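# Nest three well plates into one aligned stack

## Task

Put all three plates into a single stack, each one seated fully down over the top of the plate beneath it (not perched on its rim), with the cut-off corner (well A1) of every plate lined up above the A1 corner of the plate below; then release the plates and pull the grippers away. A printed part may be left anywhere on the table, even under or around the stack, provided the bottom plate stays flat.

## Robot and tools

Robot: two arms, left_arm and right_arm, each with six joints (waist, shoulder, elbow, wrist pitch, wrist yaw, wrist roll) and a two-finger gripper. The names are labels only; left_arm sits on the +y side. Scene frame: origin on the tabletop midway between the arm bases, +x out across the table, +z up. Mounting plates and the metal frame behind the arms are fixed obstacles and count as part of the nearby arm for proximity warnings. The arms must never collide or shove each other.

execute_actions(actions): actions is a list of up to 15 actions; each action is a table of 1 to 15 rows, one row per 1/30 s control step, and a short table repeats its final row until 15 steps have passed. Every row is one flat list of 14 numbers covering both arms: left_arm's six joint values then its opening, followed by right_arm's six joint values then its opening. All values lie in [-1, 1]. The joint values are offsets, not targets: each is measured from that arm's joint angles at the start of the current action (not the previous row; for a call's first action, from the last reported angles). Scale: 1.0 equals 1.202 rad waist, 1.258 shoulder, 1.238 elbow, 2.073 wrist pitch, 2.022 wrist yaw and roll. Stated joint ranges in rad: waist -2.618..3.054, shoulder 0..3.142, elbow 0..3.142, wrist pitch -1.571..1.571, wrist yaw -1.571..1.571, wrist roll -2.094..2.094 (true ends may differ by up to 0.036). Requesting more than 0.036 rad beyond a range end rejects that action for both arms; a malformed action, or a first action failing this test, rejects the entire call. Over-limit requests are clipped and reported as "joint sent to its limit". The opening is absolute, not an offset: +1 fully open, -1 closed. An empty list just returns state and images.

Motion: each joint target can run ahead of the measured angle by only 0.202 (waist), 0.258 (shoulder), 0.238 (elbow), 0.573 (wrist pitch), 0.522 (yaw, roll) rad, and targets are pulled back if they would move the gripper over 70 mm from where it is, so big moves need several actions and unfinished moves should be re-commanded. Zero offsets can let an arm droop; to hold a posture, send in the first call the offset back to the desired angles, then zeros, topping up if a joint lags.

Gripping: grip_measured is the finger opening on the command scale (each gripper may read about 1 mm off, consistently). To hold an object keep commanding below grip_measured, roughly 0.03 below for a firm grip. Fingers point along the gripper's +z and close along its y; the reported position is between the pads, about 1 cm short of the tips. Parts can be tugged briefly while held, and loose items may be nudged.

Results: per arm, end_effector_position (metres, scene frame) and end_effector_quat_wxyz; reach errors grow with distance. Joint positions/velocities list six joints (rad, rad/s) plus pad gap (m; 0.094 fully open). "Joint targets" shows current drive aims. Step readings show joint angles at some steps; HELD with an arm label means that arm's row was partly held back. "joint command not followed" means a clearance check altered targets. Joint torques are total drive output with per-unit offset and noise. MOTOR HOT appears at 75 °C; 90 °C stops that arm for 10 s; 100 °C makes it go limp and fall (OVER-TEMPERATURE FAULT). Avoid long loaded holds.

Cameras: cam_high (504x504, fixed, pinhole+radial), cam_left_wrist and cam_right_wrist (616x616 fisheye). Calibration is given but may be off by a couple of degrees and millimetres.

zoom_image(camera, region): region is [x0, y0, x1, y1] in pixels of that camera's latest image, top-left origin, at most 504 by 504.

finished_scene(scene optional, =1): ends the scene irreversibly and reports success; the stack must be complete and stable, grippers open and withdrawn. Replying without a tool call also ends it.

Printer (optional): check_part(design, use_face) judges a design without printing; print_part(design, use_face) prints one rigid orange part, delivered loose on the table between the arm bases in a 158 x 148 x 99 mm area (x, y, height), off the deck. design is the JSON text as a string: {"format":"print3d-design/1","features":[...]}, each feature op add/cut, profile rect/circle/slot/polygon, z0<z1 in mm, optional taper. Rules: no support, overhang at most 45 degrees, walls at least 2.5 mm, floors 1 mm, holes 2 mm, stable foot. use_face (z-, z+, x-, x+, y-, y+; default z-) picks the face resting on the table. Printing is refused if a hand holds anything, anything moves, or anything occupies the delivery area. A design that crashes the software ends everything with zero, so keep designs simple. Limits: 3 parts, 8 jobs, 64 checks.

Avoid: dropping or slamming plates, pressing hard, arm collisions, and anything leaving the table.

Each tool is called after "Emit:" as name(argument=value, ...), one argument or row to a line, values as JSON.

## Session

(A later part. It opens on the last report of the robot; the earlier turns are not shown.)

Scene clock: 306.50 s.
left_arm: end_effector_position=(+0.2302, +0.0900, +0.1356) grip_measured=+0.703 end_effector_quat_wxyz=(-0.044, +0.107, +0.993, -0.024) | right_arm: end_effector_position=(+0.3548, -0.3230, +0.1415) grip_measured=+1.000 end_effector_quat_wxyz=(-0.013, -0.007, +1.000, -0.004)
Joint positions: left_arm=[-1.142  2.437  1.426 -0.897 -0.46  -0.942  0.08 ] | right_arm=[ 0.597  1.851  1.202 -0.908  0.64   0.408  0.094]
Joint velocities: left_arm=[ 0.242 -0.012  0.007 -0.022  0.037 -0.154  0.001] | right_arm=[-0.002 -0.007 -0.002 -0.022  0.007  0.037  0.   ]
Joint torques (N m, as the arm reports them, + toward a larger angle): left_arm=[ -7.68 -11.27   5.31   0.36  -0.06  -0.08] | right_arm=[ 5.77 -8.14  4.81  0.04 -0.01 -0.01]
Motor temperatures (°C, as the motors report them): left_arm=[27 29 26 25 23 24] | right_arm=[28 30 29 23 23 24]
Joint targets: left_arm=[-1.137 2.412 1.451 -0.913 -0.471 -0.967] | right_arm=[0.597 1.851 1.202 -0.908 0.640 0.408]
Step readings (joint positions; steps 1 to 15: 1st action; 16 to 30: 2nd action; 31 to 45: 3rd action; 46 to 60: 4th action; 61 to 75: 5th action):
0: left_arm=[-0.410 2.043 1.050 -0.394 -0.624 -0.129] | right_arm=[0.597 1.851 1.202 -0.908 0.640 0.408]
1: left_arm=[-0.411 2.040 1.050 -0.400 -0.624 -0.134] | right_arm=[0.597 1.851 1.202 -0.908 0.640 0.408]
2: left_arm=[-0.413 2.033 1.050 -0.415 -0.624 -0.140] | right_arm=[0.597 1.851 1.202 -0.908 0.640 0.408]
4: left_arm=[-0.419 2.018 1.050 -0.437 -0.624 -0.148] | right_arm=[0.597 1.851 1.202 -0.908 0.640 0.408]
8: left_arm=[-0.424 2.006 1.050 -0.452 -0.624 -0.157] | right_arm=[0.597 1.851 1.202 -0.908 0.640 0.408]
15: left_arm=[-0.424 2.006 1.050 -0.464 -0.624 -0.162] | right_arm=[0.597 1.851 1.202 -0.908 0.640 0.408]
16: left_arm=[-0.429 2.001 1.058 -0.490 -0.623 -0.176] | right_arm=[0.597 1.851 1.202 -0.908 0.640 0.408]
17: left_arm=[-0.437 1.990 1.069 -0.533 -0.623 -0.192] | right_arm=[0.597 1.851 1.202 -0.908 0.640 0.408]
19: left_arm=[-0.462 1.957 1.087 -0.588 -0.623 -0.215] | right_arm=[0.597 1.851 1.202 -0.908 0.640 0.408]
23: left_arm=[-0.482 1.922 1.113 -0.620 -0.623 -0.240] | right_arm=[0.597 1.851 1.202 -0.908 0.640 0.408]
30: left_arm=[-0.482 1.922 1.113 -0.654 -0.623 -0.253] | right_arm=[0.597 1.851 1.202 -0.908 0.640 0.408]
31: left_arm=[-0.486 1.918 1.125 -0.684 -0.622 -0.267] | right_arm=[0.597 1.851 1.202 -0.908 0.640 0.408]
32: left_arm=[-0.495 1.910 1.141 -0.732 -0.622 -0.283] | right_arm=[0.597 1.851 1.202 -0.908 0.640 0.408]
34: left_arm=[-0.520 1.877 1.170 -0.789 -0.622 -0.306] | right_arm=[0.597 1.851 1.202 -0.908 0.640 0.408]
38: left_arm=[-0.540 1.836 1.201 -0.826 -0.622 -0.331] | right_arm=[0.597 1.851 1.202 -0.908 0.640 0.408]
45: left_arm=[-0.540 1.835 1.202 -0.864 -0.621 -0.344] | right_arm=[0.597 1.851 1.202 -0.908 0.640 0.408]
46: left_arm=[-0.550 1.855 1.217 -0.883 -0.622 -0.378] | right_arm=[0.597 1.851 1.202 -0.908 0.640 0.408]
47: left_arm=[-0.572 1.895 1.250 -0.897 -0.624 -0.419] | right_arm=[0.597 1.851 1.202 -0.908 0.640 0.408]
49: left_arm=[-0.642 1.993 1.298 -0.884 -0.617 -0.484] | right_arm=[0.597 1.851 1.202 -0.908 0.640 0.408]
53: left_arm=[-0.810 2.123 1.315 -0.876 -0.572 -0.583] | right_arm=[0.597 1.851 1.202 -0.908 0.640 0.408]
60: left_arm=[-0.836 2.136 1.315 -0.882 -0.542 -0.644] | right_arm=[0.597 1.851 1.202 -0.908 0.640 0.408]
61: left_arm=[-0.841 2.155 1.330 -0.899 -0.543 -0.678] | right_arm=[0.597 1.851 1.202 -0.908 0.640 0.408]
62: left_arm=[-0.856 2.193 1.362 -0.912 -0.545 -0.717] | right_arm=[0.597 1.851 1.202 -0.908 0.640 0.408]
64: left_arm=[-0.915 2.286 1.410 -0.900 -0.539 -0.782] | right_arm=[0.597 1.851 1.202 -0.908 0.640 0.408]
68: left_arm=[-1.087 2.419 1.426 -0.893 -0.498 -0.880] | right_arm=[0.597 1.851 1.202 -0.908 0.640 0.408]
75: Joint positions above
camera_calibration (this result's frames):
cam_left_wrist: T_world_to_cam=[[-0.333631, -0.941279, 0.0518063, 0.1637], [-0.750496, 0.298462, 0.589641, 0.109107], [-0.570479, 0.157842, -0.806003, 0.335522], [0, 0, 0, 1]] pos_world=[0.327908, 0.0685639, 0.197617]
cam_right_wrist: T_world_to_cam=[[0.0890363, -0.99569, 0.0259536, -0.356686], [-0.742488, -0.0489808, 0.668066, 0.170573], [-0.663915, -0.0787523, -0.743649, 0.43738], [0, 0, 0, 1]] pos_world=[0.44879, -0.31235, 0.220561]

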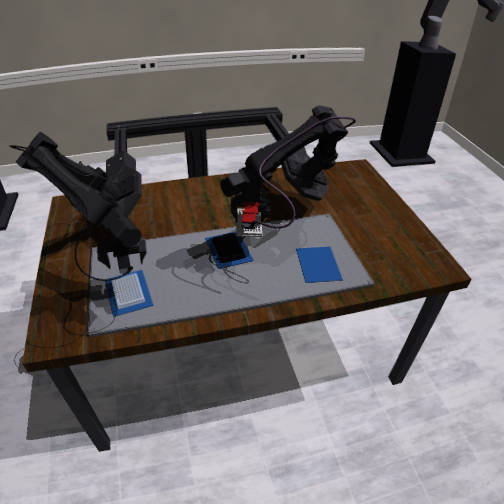

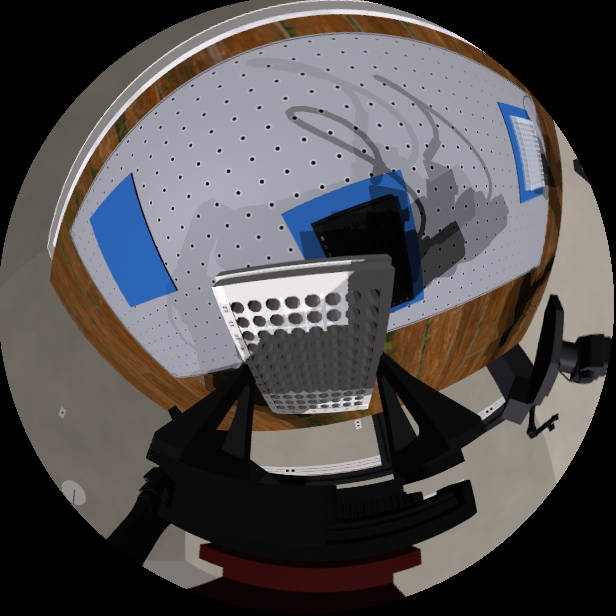

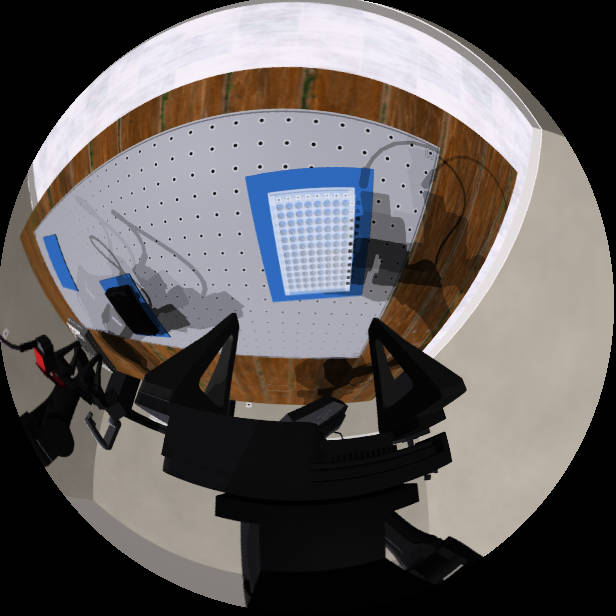

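Emit:
execute_actions(
  actions=[
    [[-0.285,0.165,0.16,-0.055,0.02,-0.277,0.67,0.008,-0.009,0.009,0,0.003,0.003,1]],
  ],
)

Scene clock: 311.93 s.
left_arm: end_effector_position=(+0.1308, +0.0213, +0.1627) grip_measured=+0.703 end_effector_quat_wxyz=(+0.027, +0.013, +0.999, -0.020) | right_arm: end_effector_position=(+0.3548, -0.3230, +0.1415) grip_measured=+1.000 end_effector_quat_wxyz=(-0.013, -0.007, +1.000, -0.004)
Joint positions: left_arm=[-1.49   2.661  1.607 -0.973 -0.468 -1.47   0.08 ] | right_arm=[ 0.597  1.851  1.202 -0.908  0.64   0.408  0.094]
Joint velocities: left_arm=[ 0.515  0.002  0.051  0.007 -0.652 -0.125 -0.   ] | right_arm=[-0.002  0.007  0.002 -0.007 -0.051  0.022  0.   ]
Joint torques (N m, as the arm reports them, + toward a larger angle): left_arm=[ -8.08 -11.98   5.1    0.27   1.53  -0.09] | right_arm=[ 6.57 -9.21  5.56  0.05  0.06  0.05]
Motor temperatures (°C, as the motors report them): left_arm=[27 30 27 25 23 24] | right_arm=[28 30 29 23 23 24]
Joint targets: left_arm=[-1.485 2.645 1.625 -1.011 -0.420 -1.503] | right_arm=[0.607 1.840 1.213 -0.908 0.646 0.414]
Step readings (joint positions):
0: left_arm=[-1.121 2.437 1.426 -0.900 -0.460 -0.961] | right_arm=[0.597 1.851 1.202 -0.908 0.640 0.408]
1: left_arm=[-1.133 2.458 1.454 -0.930 -0.460 -1.022] | right_arm=[0.597 1.851 1.202 -0.908 0.640 0.408]
2: left_arm=[-1.153 2.498 1.505 -0.961 -0.463 -1.100] | right_arm=[0.597 1.851 1.202 -0.908 0.640 0.408]
4: left_arm=[-1.226 2.579 1.576 -0.957 -0.460 -1.222] | right_arm=[0.597 1.851 1.202 -0.908 0.640 0.408]
8: left_arm=[-1.428 2.654 1.600 -0.959 -0.433 -1.377] | right_arm=[0.597 1.851 1.202 -0.908 0.640 0.408]
15: Joint positions above
camera_calibration (this result's frames):
cam_left_wrist: T_world_to_cam=[[-0.151248, -0.988342, 0.0174391, 0.0472402], [-0.867311, 0.141149, 0.477334, 0.0759795], [-0.474231, 0.0570709, -0.878549, 0.312903], [0, 0, 0, 1]] pos_world=[0.221431, 0.0181074, 0.237809]
cam_right_wrist: T_world_to_cam=[[0.0890363, -0.99569, 0.0259536, -0.356686], [-0.742488, -0.0489808, 0.668066, 0.170573], [-0.663915, -0.0787523, -0.743649, 0.43738], [0, 0, 0, 1]] pos_world=[0.44879, -0.31235, 0.220561]

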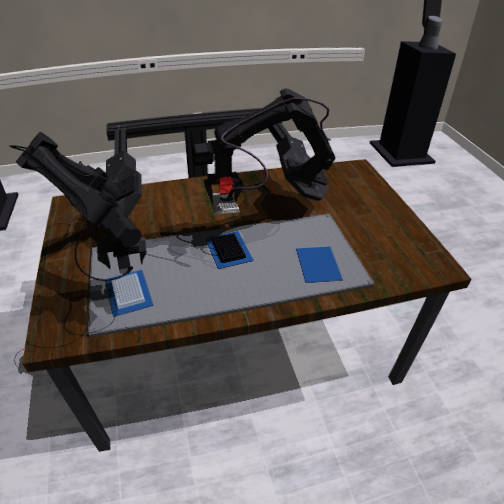

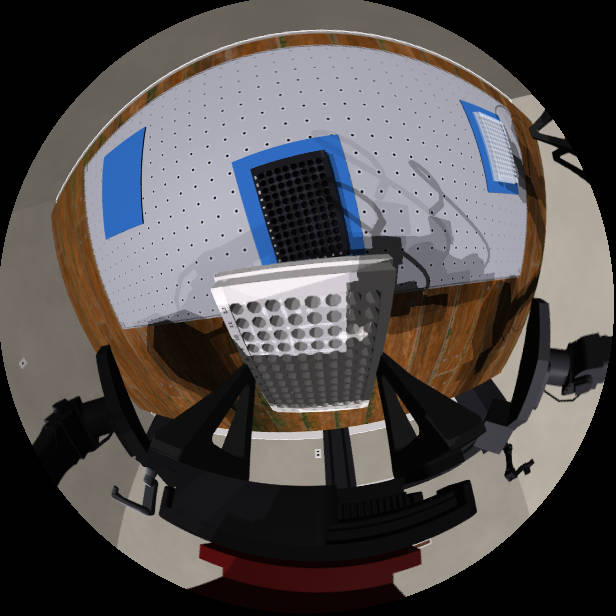

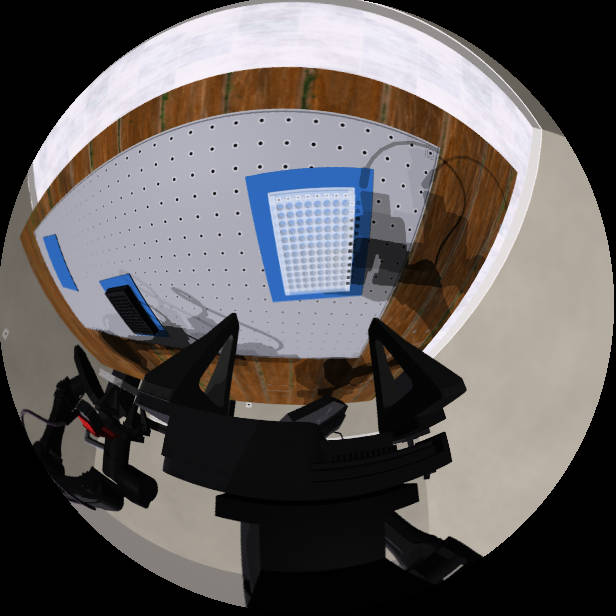

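A tug apparently. Re-observe.

Emit:
execute_actions(
  actions=[],
)

Emit:
zoom_image(
  camera="cam_left_wrist",
  region=[200, 110, 400, 310],
)

Scene clock: 316.30 s.
left_arm: end_effector_position=(+0.1268, +0.0245, +0.1609) grip_measured=+0.703 end_effector_quat_wxyz=(-0.005, -0.005, +1.000, -0.014) | right_arm: end_effector_position=(+0.3548, -0.3230, +0.1415) grip_measured=+1.000 end_effector_quat_wxyz=(-0.013, -0.007, +1.000, -0.004)
Joint positions: left_arm=[-1.472  2.661  1.614 -0.992 -0.414 -1.496  0.08 ] | right_arm=[ 0.597  1.851  1.202 -0.908  0.64   0.408  0.094]
Joint velocities: left_arm=[-0.002 -0.002  0.012 -0.007 -0.007 -0.051  0.   ] | right_arm=[-0.002 -0.017  0.002 -0.066  0.022  0.007  0.   ]
Joint torques (N m, as the arm reports them, + toward a larger angle): left_arm=[ -6.91 -11.94   4.86   0.4   -0.05  -0.1 ] | right_arm=[ 6.53 -9.2   5.56  0.06  0.05  0.06]
Motor temperatures (°C, as the motors report them): left_arm=[27 30 27 25 23 24] | right_arm=[28 30 29 23 23 24]
Joint targets: left_arm=[-1.485 2.645 1.625 -1.011 -0.420 -1.503] | right_arm=[0.607 1.840 1.213 -0.908 0.646 0.414]
camera_calibration (this result's frames):
cam_left_wrist: T_world_to_cam=[[-0.116701, -0.993074, 0.0135644, 0.0461988], [-0.838905, 0.105876, 0.53388, 0.0610791], [-0.531619, 0.0509249, -0.845451, 0.31131], [0, 0, 0, 1]] pos_world=[0.222129, 0.0235586, 0.229962]
cam_right_wrist: T_world_to_cam=[[0.0890363, -0.99569, 0.0259536, -0.356686], [-0.742488, -0.0489808, 0.668066, 0.170573], [-0.663915, -0.0787523, -0.743649, 0.43738], [0, 0, 0, 1]] pos_world=[0.44879, -0.31235, 0.220561]

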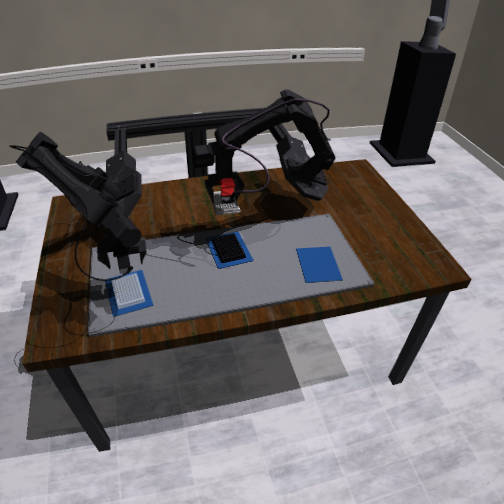

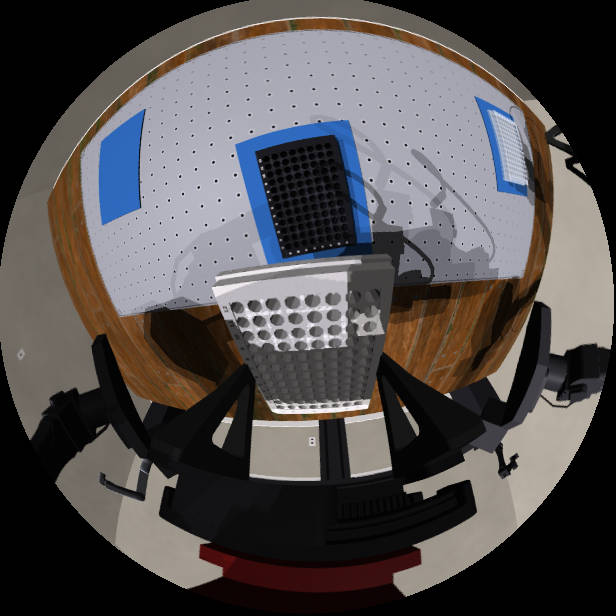

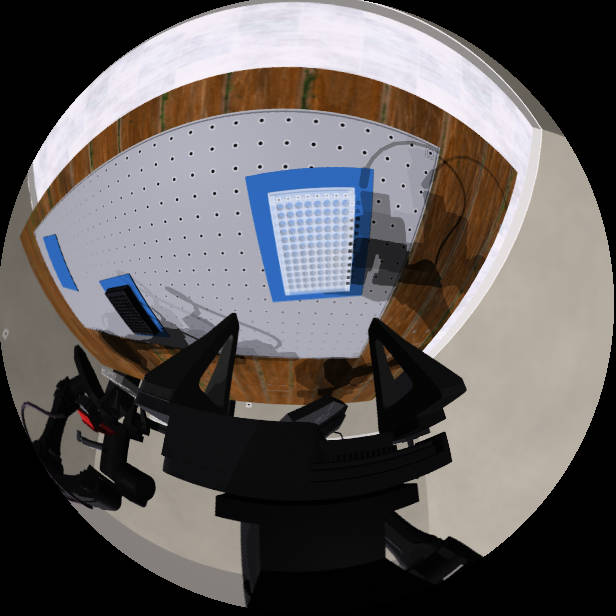

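Region (200, 110, 400, 310) of cam_left_wrist's 616x616 image, scaled by 2.520, with more detail than that image has.

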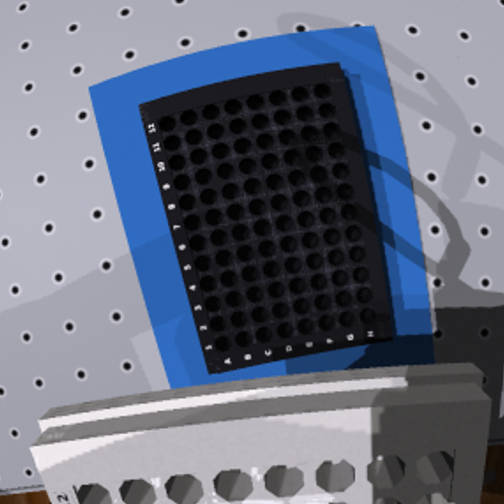

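Emit:
execute_actions(
  actions=[
    [[0.242,0.12,0.102,0.088,-0.068,0.107,0.67,0.008,-0.009,0.009,0,0.003,0.003,1]],
  ],
)

Scene clock: 358.23 s.
left_arm: end_effector_position=(+0.2240, +0.0234, +0.0589) grip_measured=+0.703 end_effector_quat_wxyz=(-0.018, -0.064, +0.998, +0.008) | right_arm: end_effector_position=(+0.3548, -0.3230, +0.1415) grip_measured=+1.000 end_effector_quat_wxyz=(-0.013, -0.007, +1.000, -0.004)
Joint positions: left_arm=[-1.138  2.824  1.719 -0.83  -0.535 -1.297  0.08 ] | right_arm=[ 0.597  1.851  1.202 -0.908  0.64   0.408  0.094]
Joint velocities: left_arm=[-0.344  0.002  0.002  0.051 -0.007  0.081  0.001] | right_arm=[ 0.007 -0.002  0.002 -0.066 -0.007  0.037  0.   ]
Joint torques (N m, as the arm reports them, + toward a larger angle): left_arm=[ -9.81 -12.38   4.89   0.58  -0.15   0.01] | right_arm=[ 6.54 -9.22  5.57  0.05  0.06  0.07]
Motor temperatures (°C, as the motors report them): left_arm=[27 33 28 25 23 24] | right_arm=[28 31 29 23 23 24]
Joint targets: left_arm=[-1.181 2.812 1.740 -0.810 -0.551 -1.280] | right_arm=[0.607 1.840 1.213 -0.908 0.646 0.414]
Step readings (joint positions):
0: left_arm=[-1.472 2.661 1.614 -0.992 -0.414 -1.496] | right_arm=[0.597 1.851 1.202 -0.908 0.640 0.408]
1: left_arm=[-1.461 2.672 1.626 -0.994 -0.418 -1.476] | right_arm=[0.597 1.851 1.202 -0.908 0.640 0.408]
2: left_arm=[-1.441 2.695 1.652 -0.981 -0.427 -1.450] | right_arm=[0.597 1.851 1.202 -0.908 0.640 0.408]
4: left_arm=[-1.367 2.748 1.694 -0.922 -0.446 -1.405] | right_arm=[0.597 1.851 1.202 -0.908 0.640 0.408]
8: left_arm=[-1.174 2.814 1.719 -0.842 -0.495 -1.336] | right_arm=[0.597 1.851 1.202 -0.908 0.640 0.408]
15: Joint positions above
camera_calibration (this result's frames):
cam_left_wrist: T_world_to_cam=[[0.0018332, -0.999549, -0.029989, 0.0339729], [-0.829314, -0.0182769, 0.558484, 0.196513], [-0.55878, 0.0238465, -0.828973, 0.282594], [0, 0, 0, 1]] pos_world=[0.320817, 0.0308103, 0.125532]
cam_right_wrist: T_world_to_cam=[[0.0890363, -0.99569, 0.0259536, -0.356686], [-0.742488, -0.0489808, 0.668066, 0.170573], [-0.663915, -0.0787523, -0.743649, 0.43738], [0, 0, 0, 1]] pos_world=[0.44879, -0.31235, 0.220561]

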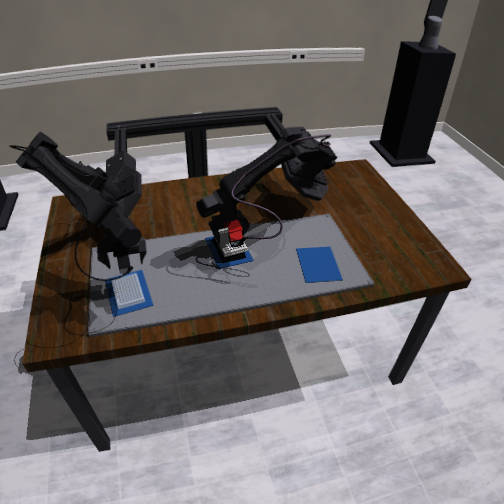

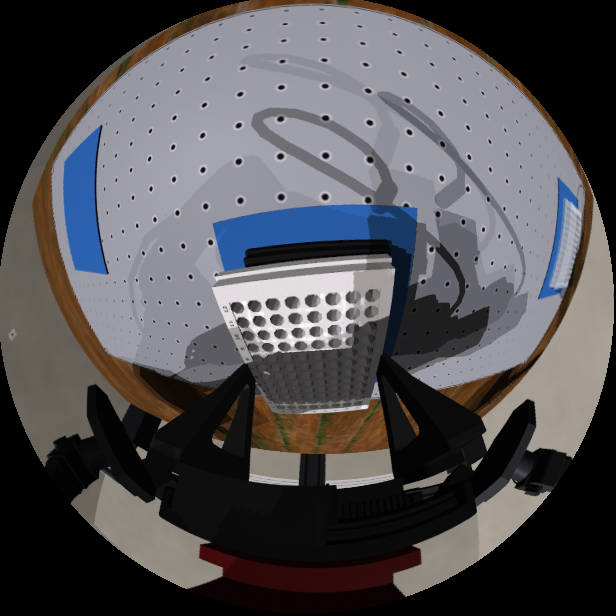

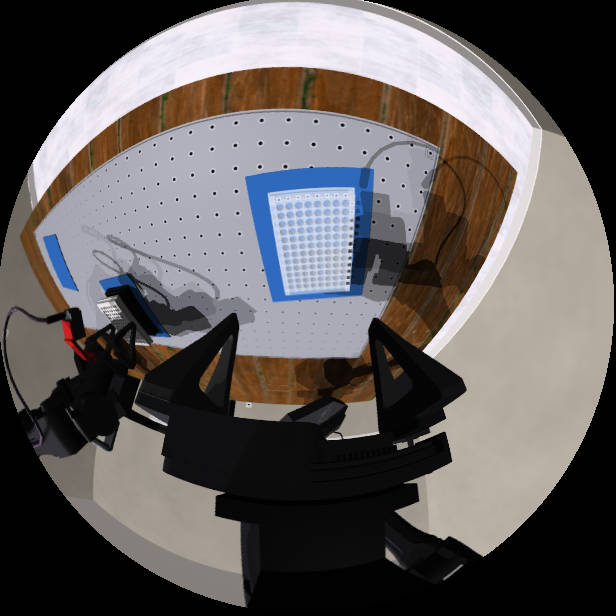

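Emit:
execute_actions(
  actions=[],
)

Scene clock: 360.13 s.
left_arm: end_effector_position=(+0.2171, +0.0164, +0.0657) grip_measured=+0.703 end_effector_quat_wxyz=(-0.009, -0.047, +0.999, +0.001) | right_arm: end_effector_position=(+0.3548, -0.3230, +0.1415) grip_measured=+1.000 end_effector_quat_wxyz=(-0.013, -0.007, +1.000, -0.004)
Joint positions: left_arm=[-1.17   2.824  1.719 -0.826 -0.535 -1.286  0.08 ] | right_arm=[ 0.597  1.851  1.202 -0.908  0.64   0.408  0.094]
Joint velocities: left_arm=[-0.017 -0.012 -0.022  0.037  0.037 -0.022 -0.   ] | right_arm=[ 0.002  0.002 -0.002 -0.037 -0.081 -0.007  0.   ]
Joint torques (N m, as the arm reports them, + toward a larger angle): left_arm=[ -8.6  -12.43   4.97   0.61  -0.16   0.03] | right_arm=[ 6.53 -9.23  5.57  0.05  0.05  0.06]
Motor temperatures (°C, as the motors report them): left_arm=[28 33 28 25 23 24] | right_arm=[28 31 29 23 23 24]
Joint targets: left_arm=[-1.181 2.812 1.740 -0.810 -0.551 -1.280] | right_arm=[0.607 1.840 1.213 -0.908 0.646 0.414]
camera_calibration (this result's frames):
cam_left_wrist: T_world_to_cam=[[-0.0326071, -0.999337, -0.0161782, 0.0337683], [-0.838908, 0.0185665, 0.543956, 0.189225], [-0.543295, 0.0313089, -0.838958, 0.281701], [0, 0, 0, 1]] pos_world=[0.31289, 0.021413, 0.133951]
cam_right_wrist: T_world_to_cam=[[0.0890363, -0.99569, 0.0259536, -0.356686], [-0.742488, -0.0489808, 0.668066, 0.170573], [-0.663915, -0.0787523, -0.743649, 0.43738], [0, 0, 0, 1]] pos_world=[0.44879, -0.31235, 0.220561]

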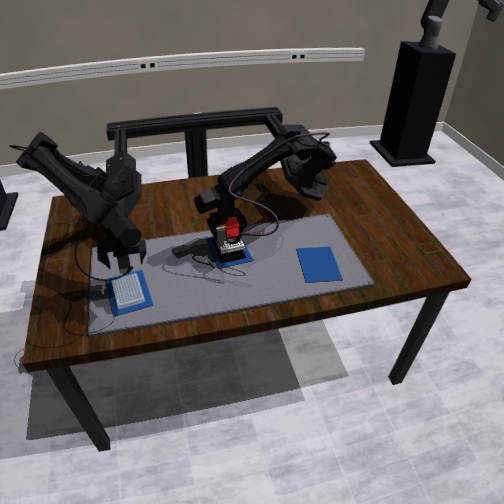

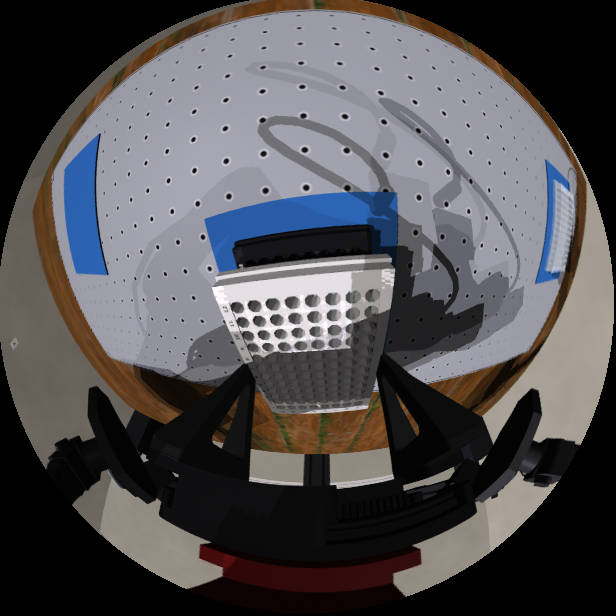

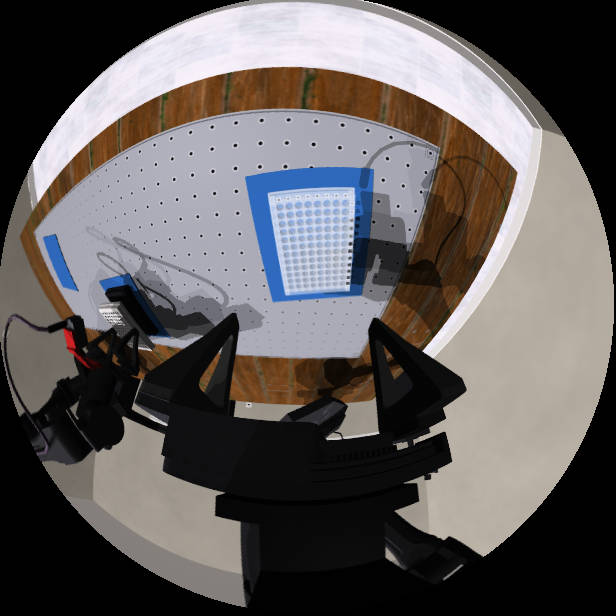

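Emit:
execute_actions(
  actions=[
    [[0.013,0.017,0.008,0.036,-0.019,0.015,0.67,0.008,-0.009,0.009,0,0.003,0.003,1]],
  ],
)

Scene clock: 365.87 s.
left_arm: end_effector_position=(+0.2244, +0.0139, +0.0503) grip_measured=+0.703 end_effector_quat_wxyz=(-0.004, -0.055, +0.998, -0.004) | right_arm: end_effector_position=(+0.3548, -0.3230, +0.1415) grip_measured=+1.000 end_effector_quat_wxyz=(-0.013, -0.007, +1.000, -0.004)
Joint positions: left_arm=[-1.14   2.849  1.719 -0.77  -0.551 -1.263  0.08 ] | right_arm=[ 0.597  1.851  1.202 -0.908  0.64   0.408  0.094]
Joint velocities: left_arm=[ 0.007 -0.002 -0.002  0.037 -0.022 -0.051 -0.001] | right_arm=[-0.012 -0.007 -0.002 -0.066 -0.081 -0.081  0.   ]
Joint torques (N m, as the arm reports them, + toward a larger angle): left_arm=[ -9.02 -11.74   4.06   0.64  -0.23   0.03] | right_arm=[ 6.57 -9.22  5.56  0.06  0.06  0.06]
Motor temperatures (°C, as the motors report them): left_arm=[28 33 28 25 23 24] | right_arm=[28 31 29 23 23 24]
Joint targets: left_arm=[-1.154 2.845 1.729 -0.751 -0.573 -1.256] | right_arm=[0.607 1.840 1.213 -0.908 0.646 0.414]
Step readings (joint positions):
0: left_arm=[-1.170 2.824 1.719 -0.826 -0.535 -1.286] | right_arm=[0.597 1.851 1.202 -0.908 0.640 0.408]
1: left_arm=[-1.168 2.826 1.719 -0.821 -0.537 -1.283] | right_arm=[0.597 1.851 1.202 -0.908 0.640 0.408]
2: left_arm=[-1.165 2.829 1.719 -0.810 -0.539 -1.278] | right_arm=[0.597 1.851 1.202 -0.908 0.640 0.408]
4: left_arm=[-1.156 2.837 1.719 -0.791 -0.543 -1.272] | right_arm=[0.597 1.851 1.202 -0.908 0.640 0.408]
8: left_arm=[-1.141 2.849 1.719 -0.778 -0.548 -1.266] | right_arm=[0.597 1.851 1.202 -0.908 0.640 0.408]
15: Joint positions above
camera_calibration (this result's frames):
cam_left_wrist: T_world_to_cam=[[-0.0154714, -0.999851, -0.00762081, 0.0270235], [-0.844664, 0.00899065, 0.535221, 0.205695], [-0.535073, 0.0147177, -0.844678, 0.271455], [0, 0, 0, 1]] pos_world=[0.319409, 0.021175, 0.119405]
cam_right_wrist: T_world_to_cam=[[0.0890363, -0.99569, 0.0259536, -0.356686], [-0.742488, -0.0489808, 0.668066, 0.170573], [-0.663915, -0.0787523, -0.743649, 0.43738], [0, 0, 0, 1]] pos_world=[0.44879, -0.31235, 0.220561]

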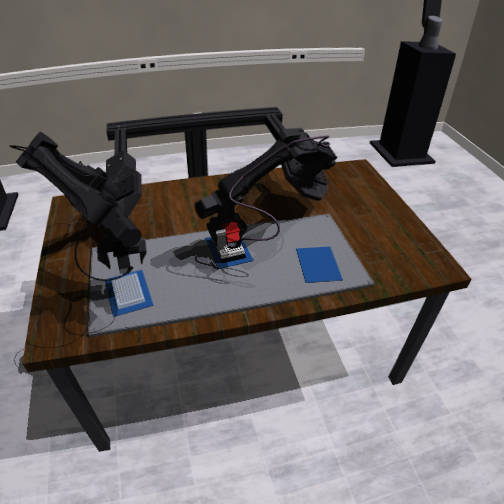

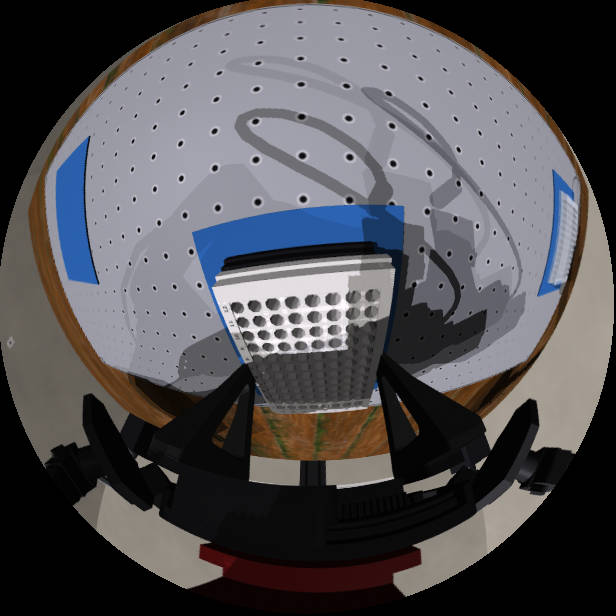

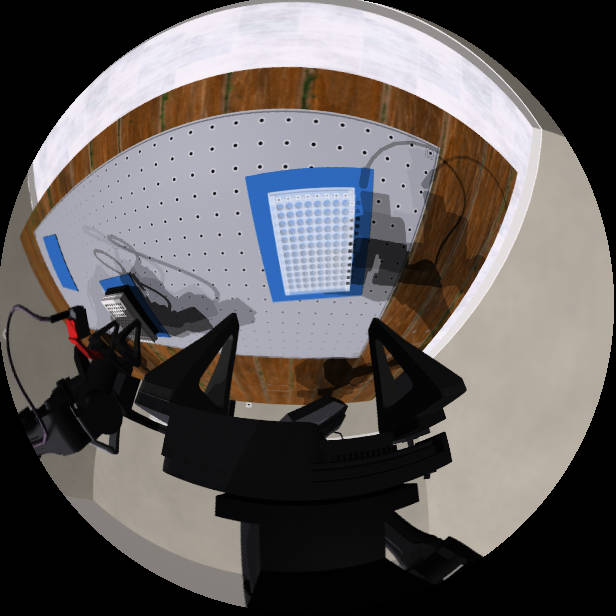

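Emit:
zoom_image(
  camera="cam_left_wrist",
  region=[190, 200, 420, 320],
)

Emit:
zoom_image(
  camera="cam_right_wrist",
  region=[80, 260, 180, 350],
)

Region (190, 200, 420, 320) of cam_left_wrist's 616x616 image, scaled by 2.191, with more detail than that image has; it fills the top 263 rows of this view, and the rest is white.

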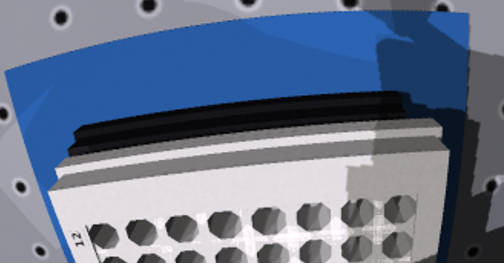

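Region (80, 260, 180, 350) of cam_right_wrist's 616x616 image, scaled by 5.040, with more detail than that image has; it fills the top 454 rows of this view, and the rest is white.

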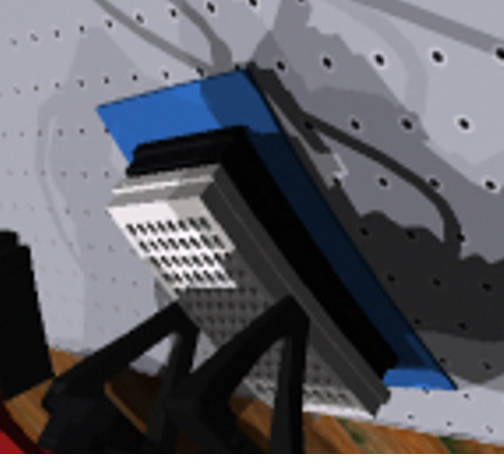

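Emit:
execute_actions(
  actions=[
    [[-0.007,-0.024,-0.017,0.013,-0.013,0.012,0.67,0.008,-0.009,0.009,0,0.003,0.003,1]],
  ],
)

Emit:
zoom_image(
  camera="cam_left_wrist",
  region=[190, 200, 420, 320],
)

Scene clock: 398.30 s.
left_arm: end_effector_position=(+0.2228, +0.0162, +0.0483) grip_measured=+0.703 end_effector_quat_wxyz=(-0.003, -0.046, +0.999, -0.002) | right_arm: end_effector_position=(+0.3548, -0.3230, +0.1415) grip_measured=+1.000 end_effector_quat_wxyz=(-0.013, -0.007, +1.000, -0.004)
Joint positions: left_arm=[-1.14   2.847  1.704 -0.76  -0.555 -1.246  0.08 ] | right_arm=[ 0.597  1.851  1.202 -0.908  0.64   0.408  0.094]
Joint velocities: left_arm=[-0.017 -0.007 -0.017 -0.037  0.007 -0.022 -0.   ] | right_arm=[-0.007 -0.007 -0.002  0.007 -0.022 -0.051  0.   ]
Joint torques (N m, as the arm reports them, + toward a larger angle): left_arm=[ -8.4  -13.87   2.89   0.62  -0.22   0.03] | right_arm=[ 6.53 -9.21  5.54  0.05  0.06  0.06]
Motor temperatures (°C, as the motors report them): left_arm=[29 34 28 25 23 24] | right_arm=[28 31 29 23 23 24]
Joint targets: left_arm=[-1.148 2.819 1.698 -0.743 -0.577 -1.239] | right_arm=[0.607 1.840 1.213 -0.908 0.646 0.414]
Step readings (joint positions):
0: left_arm=[-1.140 2.849 1.719 -0.768 -0.551 -1.262] | right_arm=[0.597 1.851 1.202 -0.908 0.640 0.408]
1: left_arm=[-1.140 2.849 1.717 -0.765 -0.552 -1.259] | right_arm=[0.597 1.851 1.202 -0.908 0.640 0.408]
2: left_arm=[-1.140 2.848 1.713 -0.762 -0.553 -1.256] | right_arm=[0.597 1.851 1.202 -0.908 0.640 0.408]
4: left_arm=[-1.140 2.847 1.708 -0.762 -0.554 -1.252] | right_arm=[0.597 1.851 1.202 -0.908 0.640 0.408]
8: left_arm=[-1.140 2.847 1.704 -0.762 -0.554 -1.248] | right_arm=[0.597 1.851 1.202 -0.908 0.640 0.408]
15: Joint positions above
camera_calibration (this result's frames):
cam_left_wrist: T_world_to_cam=[[-0.0342162, -0.999347, -0.0116427, 0.033628], [-0.845908, 0.0227549, 0.532843, 0.205593], [-0.53223, 0.0280805, -0.846134, 0.26811], [0, 0, 0, 1]] pos_world=[0.31776, 0.0213991, 0.1177]
cam_right_wrist: T_world_to_cam=[[0.0890363, -0.99569, 0.0259536, -0.356686], [-0.742488, -0.0489808, 0.668066, 0.170573], [-0.663915, -0.0787523, -0.743649, 0.43738], [0, 0, 0, 1]] pos_world=[0.44879, -0.31235, 0.220561]

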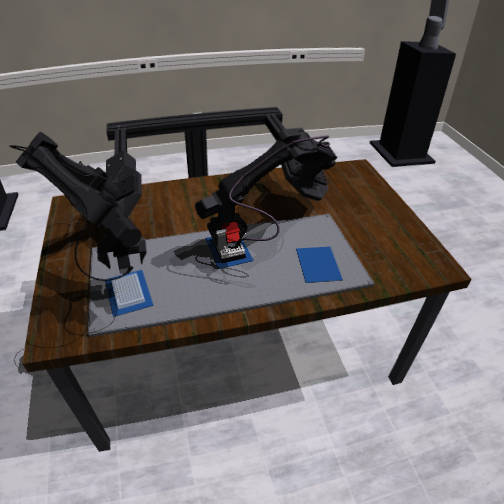

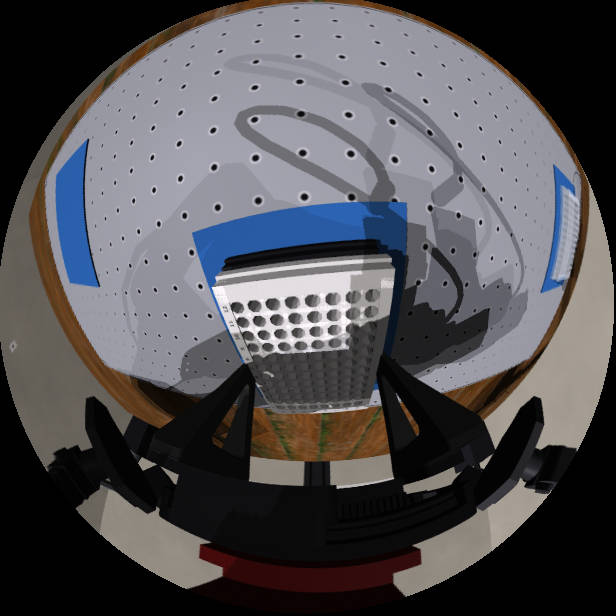

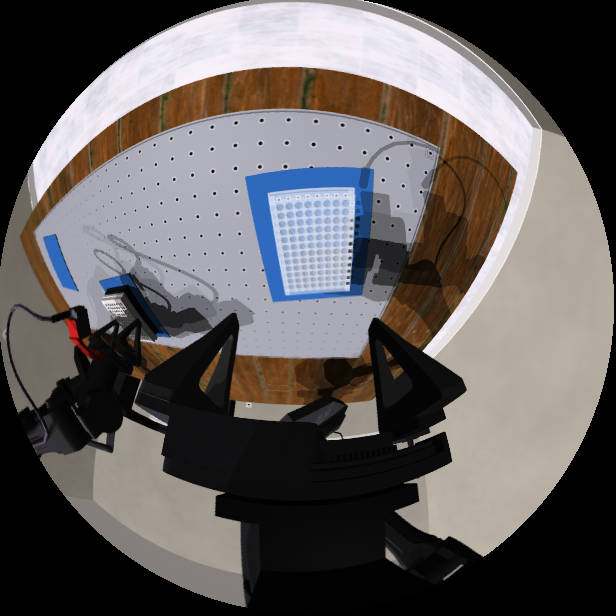

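Region (190, 200, 420, 320) of cam_left_wrist's 616x616 image, scaled by 2.191, with more detail than that image has; it fills the top 263 rows of this view, and the rest is white.

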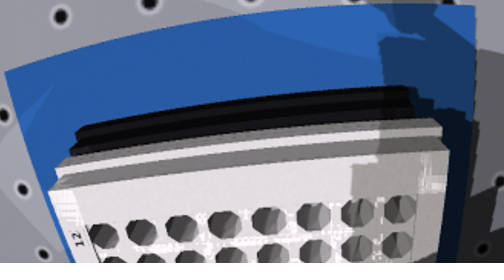

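Emit:
execute_actions(
  actions=[
    [[0.004,-0.028,-0.004,0.008,-0.011,0.0035,0.67,0.008,-0.009,0.009,0,0.003,0.003,1]],
  ],
)

Emit:
zoom_image(
  camera="cam_left_wrist",
  region=[190, 200, 420, 320],
)

Scene clock: 410.17 s.
left_arm: end_effector_position=(+0.2283, +0.0180, +0.0477) grip_measured=+0.703 end_effector_quat_wxyz=(-0.004, -0.053, +0.999, -0.003) | right_arm: end_effector_position=(+0.3548, -0.3230, +0.1415) grip_measured=+1.000 end_effector_quat_wxyz=(-0.013, -0.007, +1.000, -0.004)
Joint positions: left_arm=[-1.126  2.84   1.704 -0.757 -0.556 -1.244  0.08 ] | right_arm=[ 0.597  1.851  1.202 -0.908  0.64   0.408  0.094]
Joint velocities: left_arm=[ 0.002 -0.002 -0.002  0.037 -0.037  0.081  0.001] | right_arm=[-0.022  0.012  0.007 -0.007 -0.051  0.037  0.   ]
Joint torques (N m, as the arm reports them, + toward a larger angle): left_arm=[ -8.55 -13.95   2.96   0.61  -0.21   0.02] | right_arm=[ 6.54 -9.21  5.55  0.05  0.05  0.07]
Motor temperatures (°C, as the motors report them): left_arm=[29 35 27 25 23 24] | right_arm=[28 31 30 23 23 24]
Joint targets: left_arm=[-1.135 2.812 1.699 -0.743 -0.577 -1.238] | right_arm=[0.607 1.840 1.213 -0.908 0.646 0.414]
Step readings (joint positions):
0: left_arm=[-1.140 2.847 1.704 -0.759 -0.555 -1.245] | right_arm=[0.597 1.851 1.202 -0.908 0.640 0.408]
1: left_arm=[-1.139 2.847 1.704 -0.759 -0.555 -1.245] | right_arm=[0.597 1.851 1.202 -0.908 0.640 0.408]
2: left_arm=[-1.138 2.847 1.704 -0.759 -0.555 -1.244] | right_arm=[0.597 1.851 1.202 -0.908 0.640 0.408]
4: left_arm=[-1.132 2.847 1.704 -0.759 -0.555 -1.244] | right_arm=[0.597 1.851 1.202 -0.908 0.640 0.408]
8: left_arm=[-1.126 2.846 1.704 -0.757 -0.555 -1.244] | right_arm=[0.597 1.851 1.202 -0.908 0.640 0.408]
15: Joint positions above
camera_calibration (this result's frames):
cam_left_wrist: T_world_to_cam=[[-0.01998, -0.999756, -0.00942873, 0.0322456], [-0.844443, 0.0118257, 0.535515, 0.210245], [-0.535272, 0.0186616, -0.844473, 0.271267], [0, 0, 0, 1]] pos_world=[0.323387, 0.0246891, 0.116793]
cam_right_wrist: T_world_to_cam=[[0.0890363, -0.99569, 0.0259536, -0.356686], [-0.742488, -0.0489808, 0.668066, 0.170573], [-0.663915, -0.0787523, -0.743649, 0.43738], [0, 0, 0, 1]] pos_world=[0.44879, -0.31235, 0.220561]

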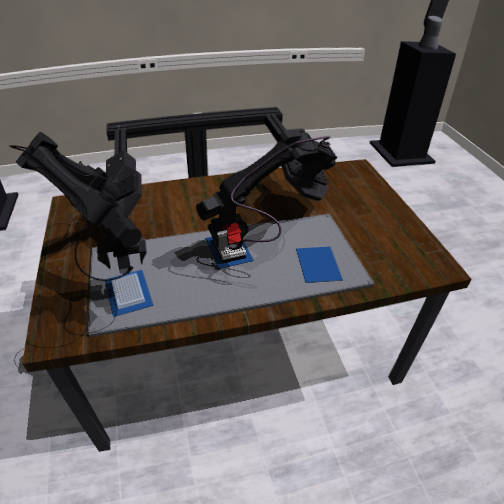

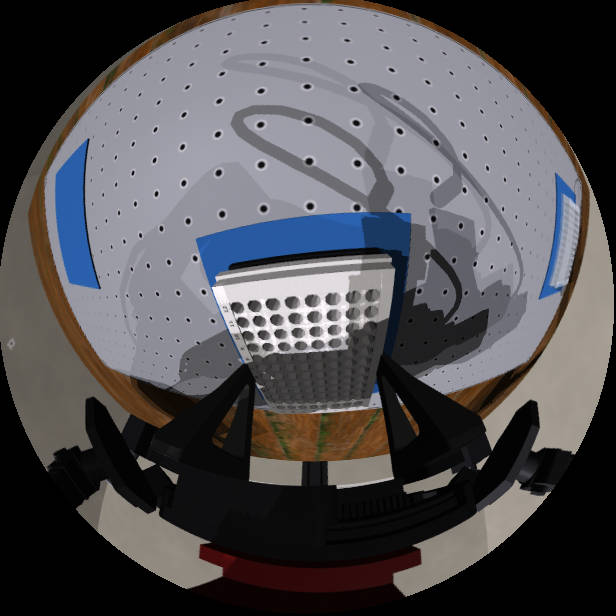

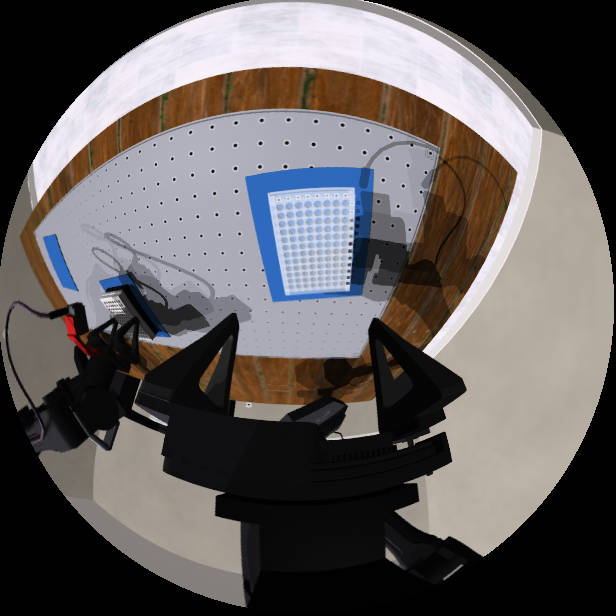

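Region (190, 200, 420, 320) of cam_left_wrist's 616x616 image, scaled by 2.191, with more detail than that image has; it fills the top 263 rows of this view, and the rest is white.

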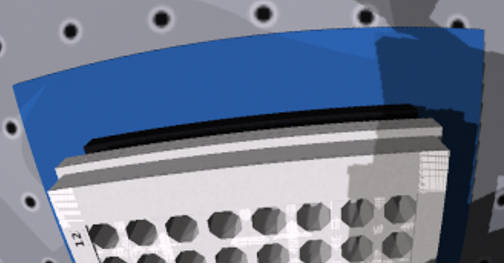

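Emit:
execute_actions(
  actions=[
    [[-0.0075,0.004,-0.009,0.0145,-0.011,0.0065,0.67,0.008,-0.009,0.009,0,0.003,0.003,1]],
  ],
)

Emit:
zoom_image(
  camera="cam_left_wrist",
  region=[190, 200, 420, 320],
)

Emit:
zoom_image(
  camera="cam_right_wrist",
  region=[80, 260, 180, 350],
)

Scene clock: 422.73 s.
left_arm: end_effector_position=(+0.2292, +0.0161, +0.0477) grip_measured=+0.703 end_effector_quat_wxyz=(-0.003, -0.052, +0.999, -0.006) | right_arm: end_effector_position=(+0.3548, -0.3230, +0.1415) grip_measured=+1.000 end_effector_quat_wxyz=(-0.013, -0.007, +1.000, -0.004)
Joint positions: left_arm=[-1.126  2.84   1.704 -0.748 -0.556 -1.237  0.08 ] | right_arm=[ 0.597  1.851  1.202 -0.908  0.64   0.408  0.094]
Joint velocities: left_arm=[ 0.027  0.002 -0.012 -0.022 -0.037 -0.066 -0.001] | right_arm=[-0.007  0.012  0.002  0.037 -0.066 -0.037  0.   ]
Joint torques (N m, as the arm reports them, + toward a larger angle): left_arm=[ -8.52 -10.77   2.51   0.67  -0.22   0.03] | right_arm=[ 6.54 -9.22  5.55  0.05  0.06  0.07]
Motor temperatures (°C, as the motors report them): left_arm=[29 36 27 25 23 24] | right_arm=[28 31 30 23 23 24]
Joint targets: left_arm=[-1.135 2.845 1.693 -0.727 -0.578 -1.230] | right_arm=[0.607 1.840 1.213 -0.908 0.646 0.414]
Step readings (joint positions):
0: left_arm=[-1.126 2.840 1.704 -0.757 -0.556 -1.244] | right_arm=[0.597 1.851 1.202 -0.908 0.640 0.408]
1: left_arm=[-1.126 2.840 1.704 -0.757 -0.556 -1.243] | right_arm=[0.597 1.851 1.202 -0.908 0.640 0.408]
2: left_arm=[-1.126 2.840 1.704 -0.754 -0.556 -1.241] | right_arm=[0.597 1.851 1.202 -0.908 0.640 0.408]
4: left_arm=[-1.126 2.840 1.704 -0.751 -0.556 -1.240] | right_arm=[0.597 1.851 1.202 -0.908 0.640 0.408]
8: left_arm=[-1.126 2.840 1.704 -0.749 -0.556 -1.238] | right_arm=[0.597 1.851 1.202 -0.908 0.640 0.408]
15: Joint positions above
camera_calibration (this result's frames):
cam_left_wrist: T_world_to_cam=[[-0.0217128, -0.999762, -0.00214677, 0.0303965], [-0.846255, 0.0172355, 0.532499, 0.211488], [-0.532335, 0.0133788, -0.846428, 0.271295], [0, 0, 0, 1]] pos_world=[0.324053, 0.0231145, 0.11708]
cam_right_wrist: T_world_to_cam=[[0.0890363, -0.99569, 0.0259536, -0.356686], [-0.742488, -0.0489808, 0.668066, 0.170573], [-0.663915, -0.0787523, -0.743649, 0.43738], [0, 0, 0, 1]] pos_world=[0.44879, -0.31235, 0.220561]

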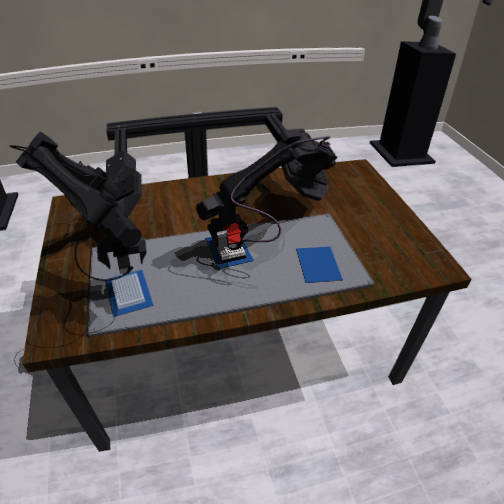

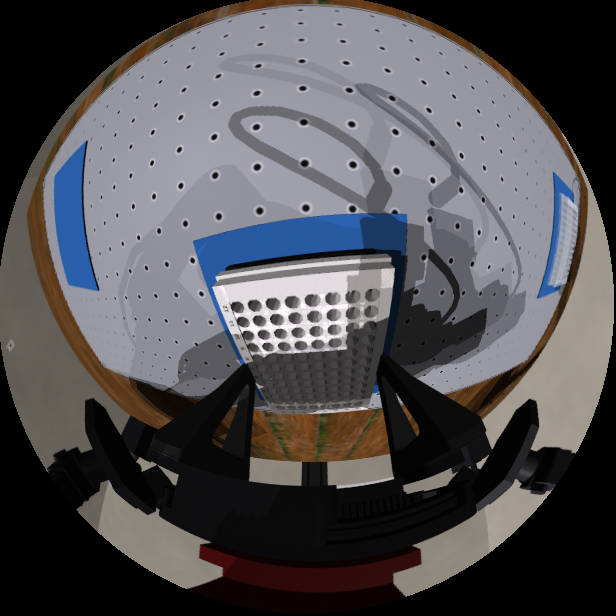

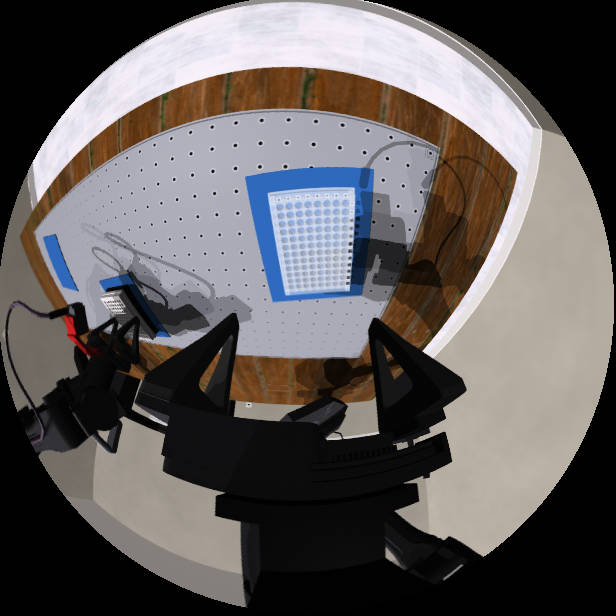

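Region (190, 200, 420, 320) of cam_left_wrist's 616x616 image, scaled by 2.191, with more detail than that image has; it fills the top 263 rows of this view, and the rest is white.

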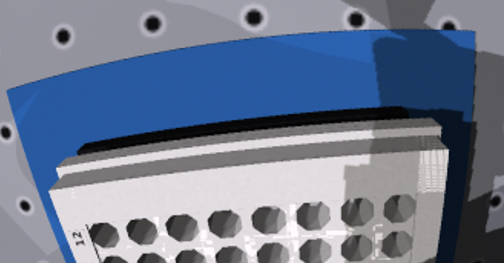

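Region (80, 260, 180, 350) of cam_right_wrist's 616x616 image, scaled by 5.040, with more detail than that image has; it fills the top 454 rows of this view, and the rest is white.

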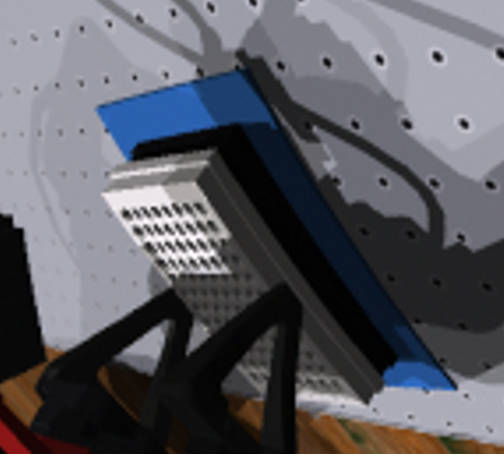

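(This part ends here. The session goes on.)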